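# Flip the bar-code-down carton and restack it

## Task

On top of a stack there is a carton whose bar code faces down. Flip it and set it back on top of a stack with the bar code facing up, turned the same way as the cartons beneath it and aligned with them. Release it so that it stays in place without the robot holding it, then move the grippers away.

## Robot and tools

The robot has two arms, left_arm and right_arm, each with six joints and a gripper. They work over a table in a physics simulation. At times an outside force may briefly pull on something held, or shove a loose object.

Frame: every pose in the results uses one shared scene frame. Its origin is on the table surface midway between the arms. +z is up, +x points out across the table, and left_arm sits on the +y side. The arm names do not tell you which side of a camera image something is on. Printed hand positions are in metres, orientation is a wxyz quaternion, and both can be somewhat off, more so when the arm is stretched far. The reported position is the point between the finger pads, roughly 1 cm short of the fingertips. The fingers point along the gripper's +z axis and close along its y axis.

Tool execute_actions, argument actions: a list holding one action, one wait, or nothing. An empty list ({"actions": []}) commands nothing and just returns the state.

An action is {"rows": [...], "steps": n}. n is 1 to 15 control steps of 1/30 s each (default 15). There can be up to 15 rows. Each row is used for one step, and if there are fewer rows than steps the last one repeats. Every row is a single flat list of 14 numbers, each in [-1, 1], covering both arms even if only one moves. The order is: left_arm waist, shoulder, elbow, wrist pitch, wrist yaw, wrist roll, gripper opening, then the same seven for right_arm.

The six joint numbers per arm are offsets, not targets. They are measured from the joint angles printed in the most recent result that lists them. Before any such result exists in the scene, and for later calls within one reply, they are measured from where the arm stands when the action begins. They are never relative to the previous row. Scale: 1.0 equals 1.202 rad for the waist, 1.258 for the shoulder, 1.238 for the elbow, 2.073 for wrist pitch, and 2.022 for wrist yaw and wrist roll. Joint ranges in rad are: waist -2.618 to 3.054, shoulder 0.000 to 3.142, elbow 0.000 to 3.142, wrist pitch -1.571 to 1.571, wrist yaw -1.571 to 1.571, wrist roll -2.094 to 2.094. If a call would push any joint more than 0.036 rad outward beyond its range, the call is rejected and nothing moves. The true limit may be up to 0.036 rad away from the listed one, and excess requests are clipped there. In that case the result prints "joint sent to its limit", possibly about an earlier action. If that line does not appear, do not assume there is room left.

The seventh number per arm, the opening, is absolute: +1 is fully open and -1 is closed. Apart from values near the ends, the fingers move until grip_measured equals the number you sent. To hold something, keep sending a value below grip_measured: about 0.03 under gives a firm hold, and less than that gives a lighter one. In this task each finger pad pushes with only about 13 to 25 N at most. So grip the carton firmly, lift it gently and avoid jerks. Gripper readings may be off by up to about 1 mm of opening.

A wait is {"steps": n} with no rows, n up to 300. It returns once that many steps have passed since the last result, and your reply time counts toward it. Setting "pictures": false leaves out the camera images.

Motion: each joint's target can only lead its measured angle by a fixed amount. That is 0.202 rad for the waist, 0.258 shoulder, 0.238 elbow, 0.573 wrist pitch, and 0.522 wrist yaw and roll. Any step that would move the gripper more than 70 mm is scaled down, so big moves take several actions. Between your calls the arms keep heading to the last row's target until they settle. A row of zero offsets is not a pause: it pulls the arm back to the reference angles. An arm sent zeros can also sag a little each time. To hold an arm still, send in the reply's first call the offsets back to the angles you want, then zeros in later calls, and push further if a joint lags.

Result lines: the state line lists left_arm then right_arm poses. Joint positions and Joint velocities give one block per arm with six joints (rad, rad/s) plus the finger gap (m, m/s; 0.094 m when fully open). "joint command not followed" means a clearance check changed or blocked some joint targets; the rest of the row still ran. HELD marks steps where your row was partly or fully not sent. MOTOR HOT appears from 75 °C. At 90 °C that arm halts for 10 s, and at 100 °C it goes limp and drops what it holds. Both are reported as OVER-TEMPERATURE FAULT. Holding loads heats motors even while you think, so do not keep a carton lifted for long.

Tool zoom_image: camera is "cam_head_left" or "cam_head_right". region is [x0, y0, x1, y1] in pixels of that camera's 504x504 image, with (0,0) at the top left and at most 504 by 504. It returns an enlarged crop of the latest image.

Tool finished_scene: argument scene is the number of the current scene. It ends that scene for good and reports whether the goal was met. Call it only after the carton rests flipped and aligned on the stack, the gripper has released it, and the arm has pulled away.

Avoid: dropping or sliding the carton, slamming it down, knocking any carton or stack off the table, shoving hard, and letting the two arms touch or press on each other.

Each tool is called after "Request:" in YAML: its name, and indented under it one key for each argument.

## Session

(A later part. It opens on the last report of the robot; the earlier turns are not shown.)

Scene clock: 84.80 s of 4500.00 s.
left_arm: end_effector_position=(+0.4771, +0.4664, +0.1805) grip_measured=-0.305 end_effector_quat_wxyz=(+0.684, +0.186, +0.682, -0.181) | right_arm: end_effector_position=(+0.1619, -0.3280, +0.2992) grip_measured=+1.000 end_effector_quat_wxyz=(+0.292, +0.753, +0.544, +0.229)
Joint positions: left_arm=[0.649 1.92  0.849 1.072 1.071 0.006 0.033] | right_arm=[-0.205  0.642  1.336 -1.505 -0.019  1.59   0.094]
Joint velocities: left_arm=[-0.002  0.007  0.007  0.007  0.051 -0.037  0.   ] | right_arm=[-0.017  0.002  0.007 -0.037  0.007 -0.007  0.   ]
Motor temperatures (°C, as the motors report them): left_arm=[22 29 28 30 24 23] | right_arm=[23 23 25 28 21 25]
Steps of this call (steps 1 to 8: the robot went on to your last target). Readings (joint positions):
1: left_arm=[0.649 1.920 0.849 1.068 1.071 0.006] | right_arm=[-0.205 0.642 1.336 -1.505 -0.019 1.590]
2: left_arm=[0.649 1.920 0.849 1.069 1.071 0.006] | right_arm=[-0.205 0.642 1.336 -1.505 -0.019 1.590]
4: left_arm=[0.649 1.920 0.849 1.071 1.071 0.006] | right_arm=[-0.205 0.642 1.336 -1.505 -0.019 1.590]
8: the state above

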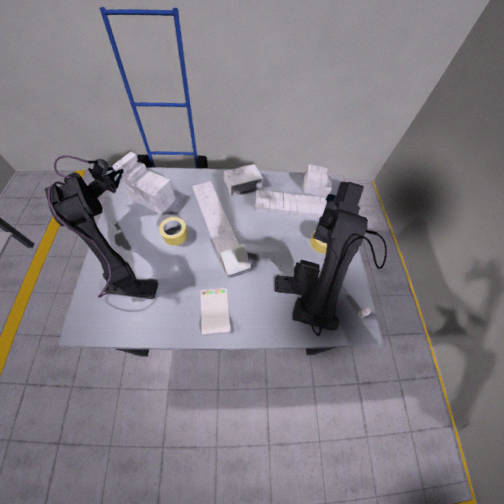

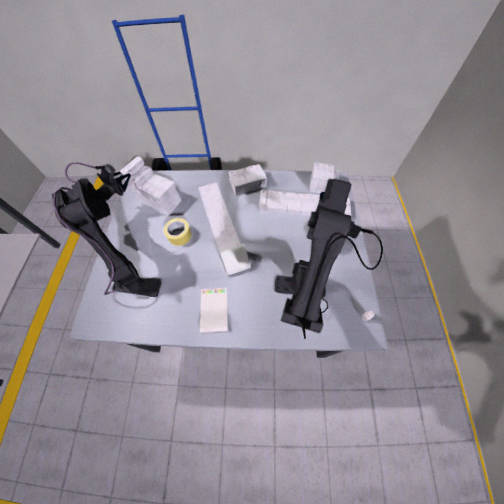

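Request:
execute_actions:
  actions:
    - {"rows":[[0,0.02,-0.015,0.025,0,0,-0.6,0,0,0,0,0,0,1]]}

Request:
zoom_image:
  camera: "cam_head_left"
  region: [70, 140, 182, 230]

Scene clock: 85.73 s of 4500.00 s.
left_arm: end_effector_position=(+0.4785, +0.4672, +0.1715) grip_measured=-0.305 end_effector_quat_wxyz=(+0.681, +0.183, +0.685, -0.184) | right_arm: end_effector_position=(+0.1619, -0.3280, +0.2992) grip_measured=+1.000 end_effector_quat_wxyz=(+0.292, +0.753, +0.544, +0.229)
Joint positions: left_arm=[0.649 1.947 0.849 1.087 1.071 0.006 0.033] | right_arm=[-0.205  0.642  1.336 -1.505 -0.019  1.59   0.094]
Joint velocities: left_arm=[ 0.002  0.012  0.012  0.051 -0.007 -0.022 -0.001] | right_arm=[ 0.002  0.007  0.017  0.022 -0.022  0.007  0.   ]
Motor temperatures (°C, as the motors report them): left_arm=[22 29 28 30 24 23] | right_arm=[23 23 25 28 21 25]
Steps of this call (steps 1 to 13: the robot went on to your last target; steps 14 to 28: all 15 steps of this action). Readings (joint positions):
14: left_arm=[0.649 1.923 0.849 1.077 1.071 0.006] | right_arm=[-0.205 0.642 1.336 -1.505 -0.019 1.590]
15: left_arm=[0.649 1.927 0.849 1.083 1.071 0.006] | right_arm=[-0.205 0.642 1.336 -1.505 -0.019 1.590]
17: left_arm=[0.649 1.937 0.849 1.085 1.071 0.006] | right_arm=[-0.205 0.642 1.336 -1.505 -0.019 1.590]
21: left_arm=[0.649 1.947 0.849 1.085 1.071 0.006] | right_arm=[-0.205 0.642 1.336 -1.505 -0.019 1.590]
28: the state above

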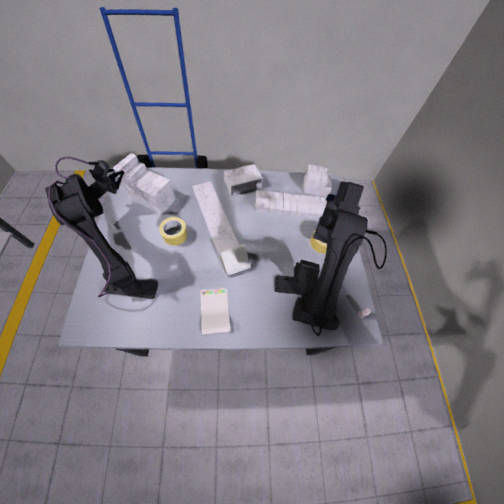

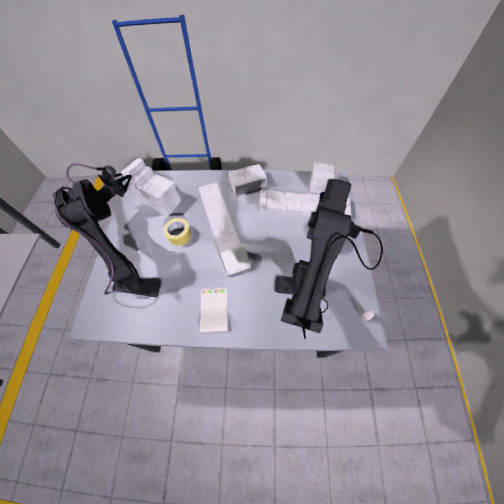

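Region (70, 140, 182, 230) of cam_head_left's 504x504 image, scaled by 4.500, with more detail than that image has; it fills the top 405 rows of this view, and the rest is white.

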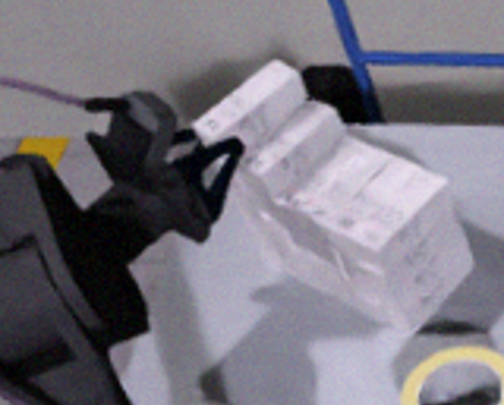

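Request:
execute_actions:
  actions:
    - {"rows":[[0.015,0,0,0.02,0.01,0,-0.6,0,0,0,0,0,0,1],[0.015,0,0,0.02,0.01,0,-0.6,0,0,0,0,0,0,1],[0.015,0,0,0.02,0.01,0,-0.6,0,0,0,0,0,0,1],[0.015,0,-0.028,0.025,0.01,0,-0.6,0,0,0,0,0,0,1]]}

Request:
zoom_image:
  camera: "cam_head_left"
  region: [70, 140, 182, 230]

Scene clock: 87.70 s of 4500.00 s.
left_arm: end_effector_position=(+0.4733, +0.4687, +0.1688) grip_measured=-0.305 end_effector_quat_wxyz=(+0.681, +0.183, +0.685, -0.183) | right_arm: end_effector_position=(+0.1619, -0.3280, +0.2992) grip_measured=+1.000 end_effector_quat_wxyz=(+0.292, +0.753, +0.544, +0.229)
Joint positions: left_arm=[0.66  1.947 0.83  1.109 1.081 0.006 0.033] | right_arm=[-0.205  0.642  1.336 -1.505 -0.019  1.59   0.094]
Joint velocities: left_arm=[-0.022  0.002 -0.012  0.007 -0.022 -0.007 -0.001] | right_arm=[ 0.002 -0.007  0.002  0.007  0.037 -0.007  0.   ]
Motor temperatures (°C, as the motors report them): left_arm=[22 29 27 30 24 23] | right_arm=[23 23 25 28 21 25]
Steps of this call (steps 1 to 15: the robot went on to your last target; steps 16 to 44: nothing new was sent; steps 45 to 59: all 15 steps of this action). Readings (joint positions):
45: left_arm=[0.650 1.947 0.849 1.087 1.073 0.006] | right_arm=[-0.205 0.642 1.336 -1.505 -0.019 1.590]
46: left_arm=[0.652 1.947 0.849 1.088 1.076 0.006] | right_arm=[-0.205 0.642 1.336 -1.505 -0.019 1.590]
48: left_arm=[0.656 1.947 0.846 1.091 1.078 0.006] | right_arm=[-0.205 0.642 1.336 -1.505 -0.019 1.590]
52: left_arm=[0.660 1.947 0.831 1.107 1.081 0.006] | right_arm=[-0.205 0.642 1.336 -1.505 -0.019 1.590]
59: the state above

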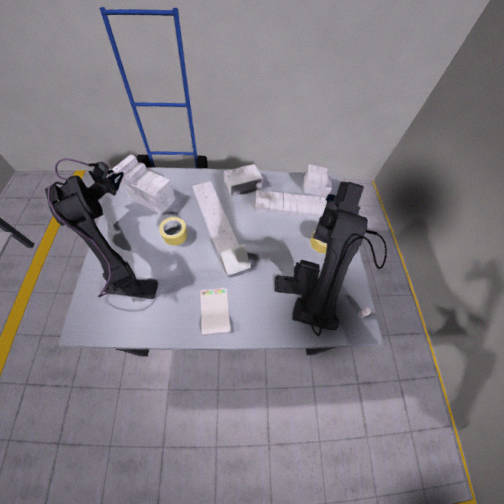

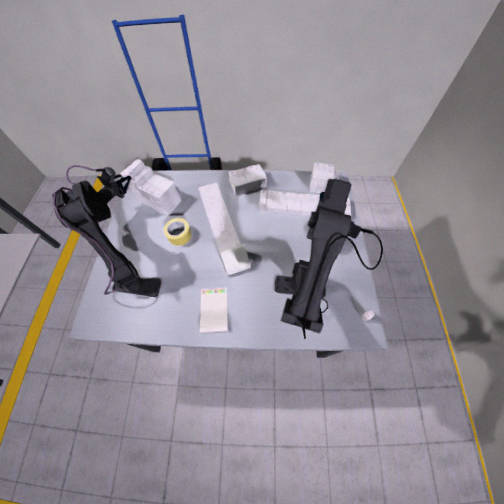

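Region (70, 140, 182, 230) of cam_head_left's 504x504 image, scaled by 4.500, with more detail than that image has; it fills the top 405 rows of this view, and the rest is white.

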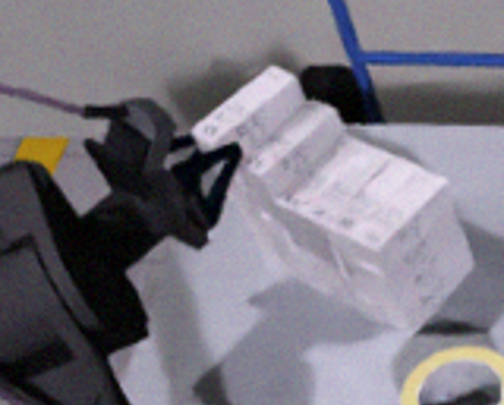

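Matches the original spot. Releasing and backing out.

Request:
execute_actions:
  actions:
    - {"rows":[[0,0,0,0.015,0,0,-0.25,0,0,0,0,0,0,1],[0,0,0,0.015,0,0,-0.2,0,0,0,0,0,0,1],[0,0,0,0.015,0,0,-0.1,0,0,0,0,0,0,1],[0,-0.03,0,0.015,0,0,0.1,0,0,0,0,0,0,1],[0,-0.04,0,0.015,0,0,0.3,0,0,0,0,0,0,1],[0,-0.05,0,0.015,0,0,0.3,0,0,0,0,0,0,1],[0,-0.06,0,0.015,0,0,0.3,0,0,0,0,0,0,1],[0.03,-0.08,-0.02,0.015,0.025,0,0.3,0,0,0,0,0,0,1],[0.06,-0.1,-0.04,0.015,0.05,0,0.3,0,0,0,0,0,0,1],[0.09,-0.12,-0.06,0.015,0.075,0,0.3,0,0,0,0,0,0,1],[0.12,-0.14,-0.08,0.015,0.1,0,0.3,0,0,0,0,0,0,1],[0.2,-0.2,-0.1,0.015,0.14,0,0.3,0,0,0,0,0,0,1]]}
  pictures: false

Request:
execute_actions:
  actions:
    - {"rows":[[0.3,-0.3,-0.1,0,0,0,0.3,0,0,0,0,0,0,1]]}

Request:
zoom_image:
  camera: "cam_head_left"
  region: [108, 148, 180, 220]

Request:
zoom_image:
  camera: "cam_head_right"
  region: [112, 150, 172, 210]

Scene clock: 89.47 s of 4500.00 s.
left_arm: end_effector_position=(+0.4014, +0.5139, +0.2174) grip_measured=+0.299 end_effector_quat_wxyz=(+0.706, +0.204, +0.665, -0.133) | right_arm: end_effector_position=(+0.1619, -0.3280, +0.2992) grip_measured=+1.000 end_effector_quat_wxyz=(+0.292, +0.753, +0.544, +0.229)
Joint positions: left_arm=[0.894 1.733 0.725 1.119 1.274 0.006 0.061] | right_arm=[-0.205  0.642  1.336 -1.505 -0.019  1.59   0.094]
Joint velocities: left_arm=[ 0.803 -0.466 -0.002  0.198  0.52   0.066  0.   ] | right_arm=[-0.007 -0.007  0.022 -0.022  0.022 -0.022  0.   ]
Motor temperatures (°C, as the motors report them): left_arm=[22 29 27 30 24 23] | right_arm=[23 23 25 28 21 25]
Steps of this call (steps 1 to 15: the robot went on to your last target; steps 16 to 38: nothing new was sent; steps 39 to 53: all 15 steps of this action). Readings (joint positions):
39: left_arm=[0.660 1.947 0.830 1.109 1.081 0.006] | right_arm=[-0.205 0.642 1.336 -1.505 -0.019 1.590]
40: left_arm=[0.660 1.947 0.830 1.110 1.081 0.006] | right_arm=[-0.205 0.642 1.336 -1.505 -0.019 1.590]
42: left_arm=[0.660 1.947 0.830 1.112 1.081 0.006] | right_arm=[-0.205 0.642 1.336 -1.505 -0.019 1.590]
46: left_arm=[0.663 1.923 0.828 1.112 1.086 0.006] | right_arm=[-0.205 0.642 1.336 -1.505 -0.019 1.590]
53: the state above

Scene clock: 89.97 s of 4500.00 s.
left_arm: end_effector_position=(+0.2989, +0.5783, +0.2998) grip_measured=+0.299 end_effector_quat_wxyz=(+0.739, +0.170, +0.646, +0.087) | right_arm: end_effector_position=(+0.1619, -0.3280, +0.2992) grip_measured=+1.000 end_effector_quat_wxyz=(+0.292, +0.753, +0.544, +0.229)
Joint positions: left_arm=[1.261 1.36  0.614 1.128 1.277 0.008 0.061] | right_arm=[-0.205  0.642  1.336 -1.505 -0.019  1.59   0.094]
Joint velocities: left_arm=[-0.002  0.012 -0.027  0.007 -0.081 -0.037 -0.   ] | right_arm=[ 0.012  0.007 -0.012  0.037  0.051 -0.007  0.   ]
Motor temperatures (°C, as the motors report them): left_arm=[22 29 27 30 24 23] | right_arm=[23 23 25 28 21 25]
Steps of this call (steps 1 to 15: all 15 steps of this action). Readings (joint positions):
1: left_arm=[0.930 1.700 0.712 1.114 1.274 0.007] | right_arm=[-0.205 0.642 1.336 -1.505 -0.019 1.590]
2: left_arm=[0.979 1.645 0.678 1.104 1.273 0.007] | right_arm=[-0.205 0.642 1.336 -1.505 -0.019 1.590]
4: left_arm=[1.104 1.522 0.630 1.099 1.274 0.007] | right_arm=[-0.205 0.642 1.336 -1.505 -0.019 1.590]
8: left_arm=[1.261 1.368 0.621 1.125 1.270 0.007] | right_arm=[-0.205 0.642 1.336 -1.505 -0.019 1.590]
15: the state above

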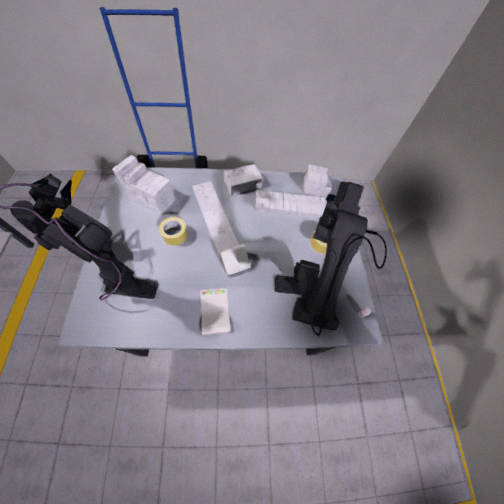

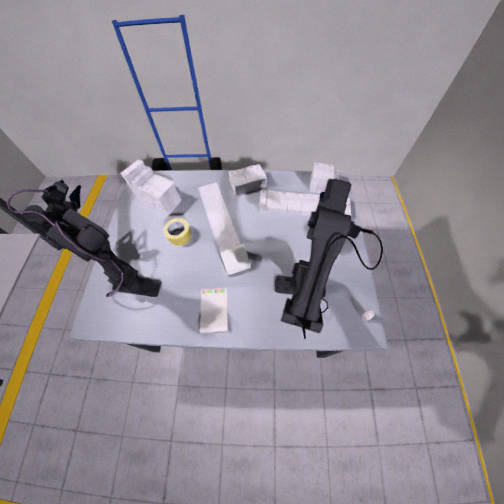

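Region (108, 148, 180, 220) of cam_head_left's 504x504 image, scaled by 7.000, with more detail than that image has.

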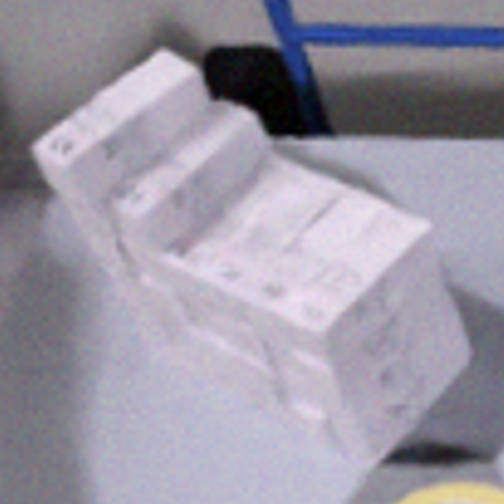

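Region (112, 150, 172, 210) of cam_head_right's 504x504 image, scaled by 8.400, with more detail than that image has.

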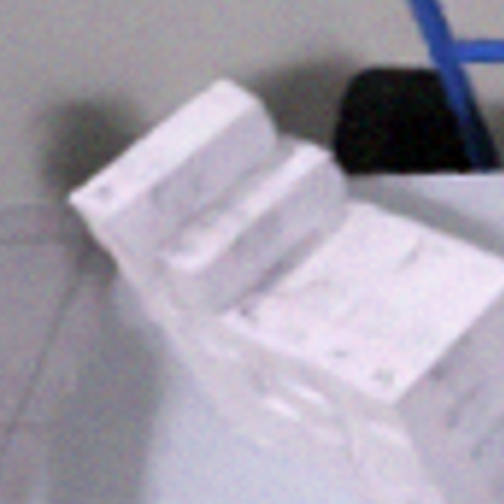

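Request:
execute_actions:
  actions:
    - {"rows":[[-0.552,0.22,0.22,-0.06,-0.158,0,0.5,0,0,0,0,0,0,1]]}
  pictures: false

Request:
execute_actions:
  actions:
    - {"steps":25}
  pictures: false

Scene clock: 91.50 s of 4500.00 s.
left_arm: end_effector_position=(+0.4661, +0.4316, +0.2782) grip_measured=+0.499 end_effector_quat_wxyz=(+0.731, +0.230, +0.628, -0.132) | right_arm: end_effector_position=(+0.1619, -0.3280, +0.2992) grip_measured=+1.000 end_effector_quat_wxyz=(+0.292, +0.753, +0.544, +0.229)
Joint positions: left_arm=[0.574 1.659 0.852 0.999 0.991 0.012 0.07 ] | right_arm=[-0.205  0.642  1.336 -1.505 -0.019  1.59   0.094]
Joint velocities: left_arm=[ 0.134 -0.017  0.012 -0.022 -0.081 -0.037  0.001] | right_arm=[ 0.017  0.012 -0.007 -0.037  0.037  0.022  0.   ]
Motor temperatures (°C, as the motors report them): left_arm=[22 29 27 30 24 23] | right_arm=[23 23 25 28 21 25]
Steps of this call (steps 1 to 15: the robot went on to your last target; steps 16 to 31: nothing new was sent; steps 32 to 46: all 15 steps of this action). Readings (joint positions):
32: left_arm=[1.242 1.382 0.632 1.127 1.259 0.010] | right_arm=[-0.205 0.642 1.336 -1.505 -0.019 1.590]
33: left_arm=[1.197 1.434 0.684 1.122 1.221 0.011] | right_arm=[-0.205 0.642 1.336 -1.505 -0.019 1.590]
35: left_arm=[1.087 1.551 0.793 1.093 1.133 0.011] | right_arm=[-0.205 0.642 1.336 -1.505 -0.019 1.590]
39: left_arm=[0.826 1.654 0.852 1.021 1.012 0.011] | right_arm=[-0.205 0.642 1.336 -1.505 -0.019 1.590]
46: the state above

Scene clock: 92.33 s of 4500.00 s.
left_arm: end_effector_position=(+0.4667, +0.4428, +0.2788) grip_measured=+0.499 end_effector_quat_wxyz=(+0.735, +0.217, +0.632, -0.118) | right_arm: end_effector_position=(+0.1619, -0.3280, +0.2992) grip_measured=+1.000 end_effector_quat_wxyz=(+0.292, +0.753, +0.544, +0.229)
Joint positions: left_arm=[0.591 1.659 0.852 0.999 0.97  0.012 0.07 ] | right_arm=[-0.205  0.642  1.336 -1.505 -0.019  1.59   0.094]
Joint velocities: left_arm=[-0.002  0.007 -0.012 -0.007  0.022  0.007 -0.001] | right_arm=[-0.007 -0.012 -0.007 -0.022 -0.022 -0.022  0.   ]
Motor temperatures (°C, as the motors report them): left_arm=[22 29 28 30 24 23] | right_arm=[23 23 25 28 21 25]
Steps of this call (steps 1 to 25: the robot went on to your last target). Readings (joint positions):
1: left_arm=[0.579 1.659 0.852 0.999 0.987 0.012] | right_arm=[-0.205 0.642 1.336 -1.505 -0.019 1.590]
2: left_arm=[0.584 1.659 0.852 0.999 0.983 0.012] | right_arm=[-0.205 0.642 1.336 -1.505 -0.019 1.590]
4: left_arm=[0.591 1.659 0.852 0.999 0.977 0.012] | right_arm=[-0.205 0.642 1.336 -1.505 -0.019 1.590]
8: left_arm=[0.591 1.659 0.852 0.999 0.972 0.012] | right_arm=[-0.205 0.642 1.336 -1.505 -0.019 1.590]
25: the state above

Request:
execute_actions:
  actions:
    - {"rows":[[0.01,0.02,0.01,0.045,-0.007,-0.008,0.5,0,0,0,0,0,0,1],[0.01,0.04,0.01,0.045,-0.007,-0.008,0.5,0,0,0,0,0,0,1],[0.01,0.06,0.01,0.045,-0.007,-0.008,0.5,0,0,0,0,0,0,1],[0.01,0.08,0.01,0.045,-0.007,-0.008,0.5,0,0,0,0,0,0,1],[0.01,0.1,0.01,0.045,-0.007,-0.008,0.5,0,0,0,0,0,0,1],[0.01,0.12,0.01,0.045,-0.007,-0.008,0.5,0,0,0,0,0,0,1],[0.01,0.135,0.01,0.045,-0.007,-0.008,0.5,0,0,0,0,0,0,1],[0.01,0.15,0.01,0.045,-0.007,-0.008,0.5,0,0,0,0,0,0,1],[0.01,0.16,0.01,0.045,-0.007,-0.008,0.5,0,0,0,0,0,0,1],[0.01,0.17,0.01,0.045,-0.007,-0.008,0.5,0,0,0,0,0,0,1],[0.01,0.18,0.01,0.045,-0.007,-0.008,0.5,0,0,0,0,0,0,1]]}
  pictures: false

Request:
execute_actions:
  actions:
    - {"steps":10}
  pictures: false

Scene clock: 94.00 s of 4500.00 s.
left_arm: end_effector_position=(+0.4905, +0.4585, +0.1903) grip_measured=+0.499 end_effector_quat_wxyz=(+0.693, +0.171, +0.682, -0.158) | right_arm: end_effector_position=(+0.1619, -0.3280, +0.2992) grip_measured=+1.000 end_effector_quat_wxyz=(+0.292, +0.753, +0.544, +0.229)
Joint positions: left_arm=[0.596 1.898 0.852 1.065 0.962 0.004 0.07 ] | right_arm=[-0.205  0.642  1.336 -1.505 -0.019  1.59   0.094]
Joint velocities: left_arm=[-0.002 -0.017  0.002 -0.037  0.037  0.022 -0.001] | right_arm=[-0.012  0.007 -0.007 -0.007 -0.037  0.007  0.   ]
Motor temperatures (°C, as the motors report them): left_arm=[22 28 28 30 24 23] | right_arm=[23 23 25 29 21 25]
Steps of this call (steps 1 to 15: the robot went on to your last target; steps 16 to 35: nothing new was sent; steps 36 to 50: all 15 steps of this action). Readings (joint positions):
36: left_arm=[0.591 1.662 0.852 1.007 0.970 0.011] | right_arm=[-0.205 0.642 1.336 -1.505 -0.019 1.590]
37: left_arm=[0.591 1.669 0.852 1.024 0.970 0.010] | right_arm=[-0.205 0.642 1.336 -1.505 -0.019 1.590]
39: left_arm=[0.591 1.698 0.852 1.054 0.969 0.009] | right_arm=[-0.205 0.642 1.336 -1.505 -0.019 1.590]
43: left_arm=[0.592 1.801 0.852 1.072 0.968 0.007] | right_arm=[-0.205 0.642 1.336 -1.505 -0.019 1.590]
50: the state above

Scene clock: 94.33 s of 4500.00 s.
left_arm: end_effector_position=(+0.4904, +0.4585, +0.1908) grip_measured=+0.499 end_effector_quat_wxyz=(+0.694, +0.171, +0.681, -0.158) | right_arm: end_effector_position=(+0.1619, -0.3280, +0.2992) grip_measured=+1.000 end_effector_quat_wxyz=(+0.292, +0.753, +0.544, +0.229)
Joint positions: left_arm=[0.596 1.898 0.852 1.068 0.962 0.004 0.07 ] | right_arm=[-0.205  0.642  1.336 -1.505 -0.019  1.59   0.094]
Joint velocities: left_arm=[-0.007  0.017 -0.007 -0.007  0.037 -0.022 -0.001] | right_arm=[-0.002 -0.002 -0.002 -0.066 -0.081  0.081  0.   ]
Motor temperatures (°C, as the motors report them): left_arm=[22 28 28 30 24 23] | right_arm=[23 23 25 29 21 25]
Steps of this call (steps 1 to 10: the robot went on to your last target). Readings (joint positions):
1: left_arm=[0.596 1.898 0.852 1.067 0.962 0.004] | right_arm=[-0.205 0.642 1.336 -1.505 -0.019 1.590]
2: left_arm=[0.596 1.898 0.852 1.068 0.962 0.004] | right_arm=[-0.205 0.642 1.336 -1.505 -0.019 1.590]
4: left_arm=[0.596 1.898 0.852 1.068 0.962 0.004] | right_arm=[-0.205 0.642 1.336 -1.505 -0.019 1.590]
8: left_arm=[0.596 1.898 0.852 1.068 0.962 0.004] | right_arm=[-0.205 0.642 1.336 -1.505 -0.019 1.590]
10: the state above

Request:
execute_actions:
  actions:
    - {"rows":[[0,0.012,0,0.005,0,0,0.2,0,0,0,0,0,0,1],[0,0.012,0,0.005,0,0,0.1,0,0,0,0,0,0,1],[0,0.012,0,0.005,0,0,0,0,0,0,0,0,0,1],[0,0.012,0,0.005,0,0,0,0,0,0,0,0,0,1],[0,0.012,0,0.005,0,0,-0.1,0,0,0,0,0,0,1],[0,0.012,0,0.005,0,0,-0.15,0,0,0,0,0,0,1],[0,0.012,0,0.005,0,0,-0.2,0,0,0,0,0,0,1],[0,0.012,0,0.005,0,0,-0.25,0,0,0,0,0,0,1],[0,0.012,0,0.005,0,0,-0.3,0,0,0,0,0,0,1],[0,0.012,0,0.005,0,0,-0.4,0,0,0,0,0,0,1]]}
  pictures: false

Request:
execute_actions:
  actions:
    - {"rows":[[0,0,0,0.01,0,0,-0.25,0,0,0,0,0,0,1],[0,0,0,0.01,0,0,-0.1,0,0,0,0,0,0,1],[0,0,0,0.01,0,0,0.5,0,0,0,0,0,0,1],[0,0,0,0.01,0,0,0.5,0,0,0,0,0,0,1],[0,0,0,0.01,0,0,0.5,0,0,0,0,0,0,1],[0,0,0,0.01,0,0,0.5,0,0,0,0,0,0,1],[0,-0.3,0.05,0.01,0,0,0.5,0,0,0,0,0,0,1]]}
  pictures: false

Request:
execute_actions:
  actions:
    - {"rows":[[0.5,-0.2,-0.1,0,0,0,0.5,0,0,0,0,0,0,1]]}

Request:
zoom_image:
  camera: "cam_head_left"
  region: [108, 148, 180, 220]

Scene clock: 97.20 s of 4500.00 s.
left_arm: end_effector_position=(+0.4912, +0.4589, +0.1857) grip_measured=-0.314 end_effector_quat_wxyz=(+0.691, +0.169, +0.684, -0.160) | right_arm: end_effector_position=(+0.1619, -0.3280, +0.2992) grip_measured=+1.000 end_effector_quat_wxyz=(+0.292, +0.753, +0.544, +0.229)
Joint positions: left_arm=[0.596 1.909 0.852 1.068 0.962 0.004 0.032] | right_arm=[-0.205  0.642  1.336 -1.505 -0.019  1.59   0.094]
Joint velocities: left_arm=[-0.007  0.002 -0.012  0.022  0.022 -0.022  0.   ] | right_arm=[-0.012  0.007 -0.007 -0.022 -0.081 -0.007  0.   ]
Motor temperatures (°C, as the motors report them): left_arm=[22 28 28 30 24 23] | right_arm=[23 23 25 29 21 25]
Steps of this call (steps 1 to 15: the robot went on to your last target; steps 16 to 71: nothing new was sent; steps 72 to 86: all 15 steps of this action). Readings (joint positions):
72: left_arm=[0.596 1.898 0.852 1.068 0.962 0.004] | right_arm=[-0.205 0.642 1.336 -1.505 -0.019 1.590]
73: left_arm=[0.596 1.899 0.852 1.068 0.962 0.004] | right_arm=[-0.205 0.642 1.336 -1.505 -0.019 1.590]
75: left_arm=[0.596 1.903 0.852 1.068 0.962 0.004] | right_arm=[-0.205 0.642 1.336 -1.505 -0.019 1.590]
79: left_arm=[0.596 1.909 0.852 1.068 0.962 0.004] | right_arm=[-0.205 0.642 1.336 -1.505 -0.019 1.590]
86: the state above

Scene clock: 97.70 s of 4500.00 s.
left_arm: end_effector_position=(+0.4604, +0.4425, +0.3043) grip_measured=+0.499 end_effector_quat_wxyz=(+0.756, +0.230, +0.606, -0.095) | right_arm: end_effector_position=(+0.1619, -0.3280, +0.2992) grip_measured=+1.000 end_effector_quat_wxyz=(+0.292, +0.753, +0.544, +0.229)
Joint positions: left_arm=[0.596 1.623 0.859 1.046 0.961 0.004 0.07 ] | right_arm=[-0.205  0.642  1.336 -1.505 -0.019  1.59   0.094]
Joint velocities: left_arm=[-0.007 -0.955  0.193  0.095 -0.007  0.007 -0.   ] | right_arm=[-0.002 -0.012 -0.017  0.081 -0.022 -0.051  0.   ]
Motor temperatures (°C, as the motors report them): left_arm=[22 29 28 30 24 23] | right_arm=[23 23 25 29 21 25]
Steps of this call (steps 1 to 15: all 15 steps of this action). Readings (joint positions):
1: left_arm=[0.596 1.909 0.852 1.068 0.962 0.004] | right_arm=[-0.205 0.642 1.336 -1.505 -0.019 1.590]
2: left_arm=[0.596 1.909 0.852 1.068 0.962 0.004] | right_arm=[-0.205 0.642 1.336 -1.505 -0.019 1.590]
4: left_arm=[0.596 1.909 0.852 1.068 0.962 0.004] | right_arm=[-0.205 0.642 1.336 -1.505 -0.019 1.590]
8: left_arm=[0.596 1.877 0.852 1.042 0.960 0.004] | right_arm=[-0.205 0.642 1.336 -1.505 -0.019 1.590]
15: the state above

Scene clock: 98.20 s of 4500.00 s.
left_arm: end_effector_position=(+0.3162, +0.6293, +0.3500) grip_measured=+0.499 end_effector_quat_wxyz=(+0.764, +0.077, +0.616, +0.176) | right_arm: end_effector_position=(+0.1619, -0.3280, +0.2992) grip_measured=+1.000 end_effector_quat_wxyz=(+0.292, +0.753, +0.544, +0.229)
Joint positions: left_arm=[1.205 1.379 0.745 1.044 0.96  0.007 0.07 ] | right_arm=[-0.205  0.642  1.336 -1.505 -0.019  1.59   0.094]
Joint velocities: left_arm=[-0.007 -0.007 -0.012  0.051  0.037 -0.007 -0.   ] | right_arm=[-0.012  0.007 -0.007  0.051 -0.022 -0.037  0.   ]
Motor temperatures (°C, as the motors report them): left_arm=[22 28 28 30 24 23] | right_arm=[23 23 25 29 21 25]
Steps of this call (steps 1 to 15: all 15 steps of this action). Readings (joint positions):
1: left_arm=[0.611 1.579 0.854 1.046 0.962 0.005] | right_arm=[-0.205 0.642 1.336 -1.505 -0.019 1.590]
2: left_arm=[0.649 1.522 0.826 1.046 0.968 0.006] | right_arm=[-0.205 0.642 1.336 -1.505 -0.019 1.590]
4: left_arm=[0.781 1.423 0.778 1.051 0.975 0.007] | right_arm=[-0.205 0.642 1.336 -1.505 -0.019 1.590]
8: left_arm=[1.076 1.379 0.763 1.058 0.972 0.007] | right_arm=[-0.205 0.642 1.336 -1.505 -0.019 1.590]
15: the state above

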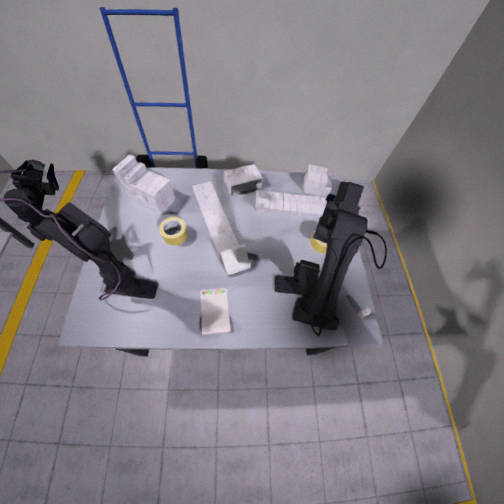

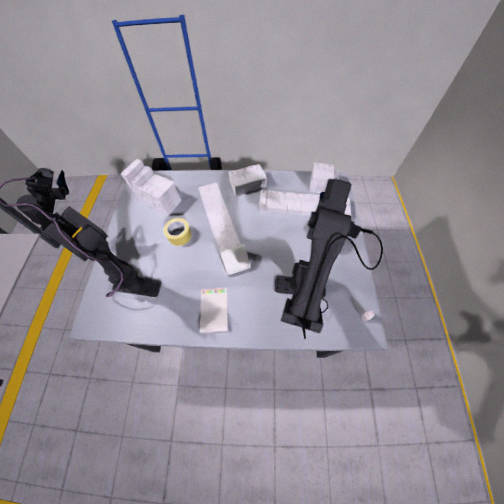

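Region (108, 148, 180, 220) of cam_head_left's 504x504 image, scaled by 7.000, with more detail than that image has.

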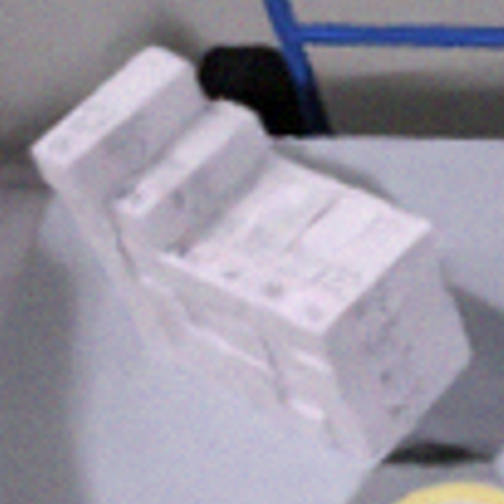

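Aligned within about 3 mm.

Request:
finished_scene:
  scene: 1

The scene is finished: the task was done.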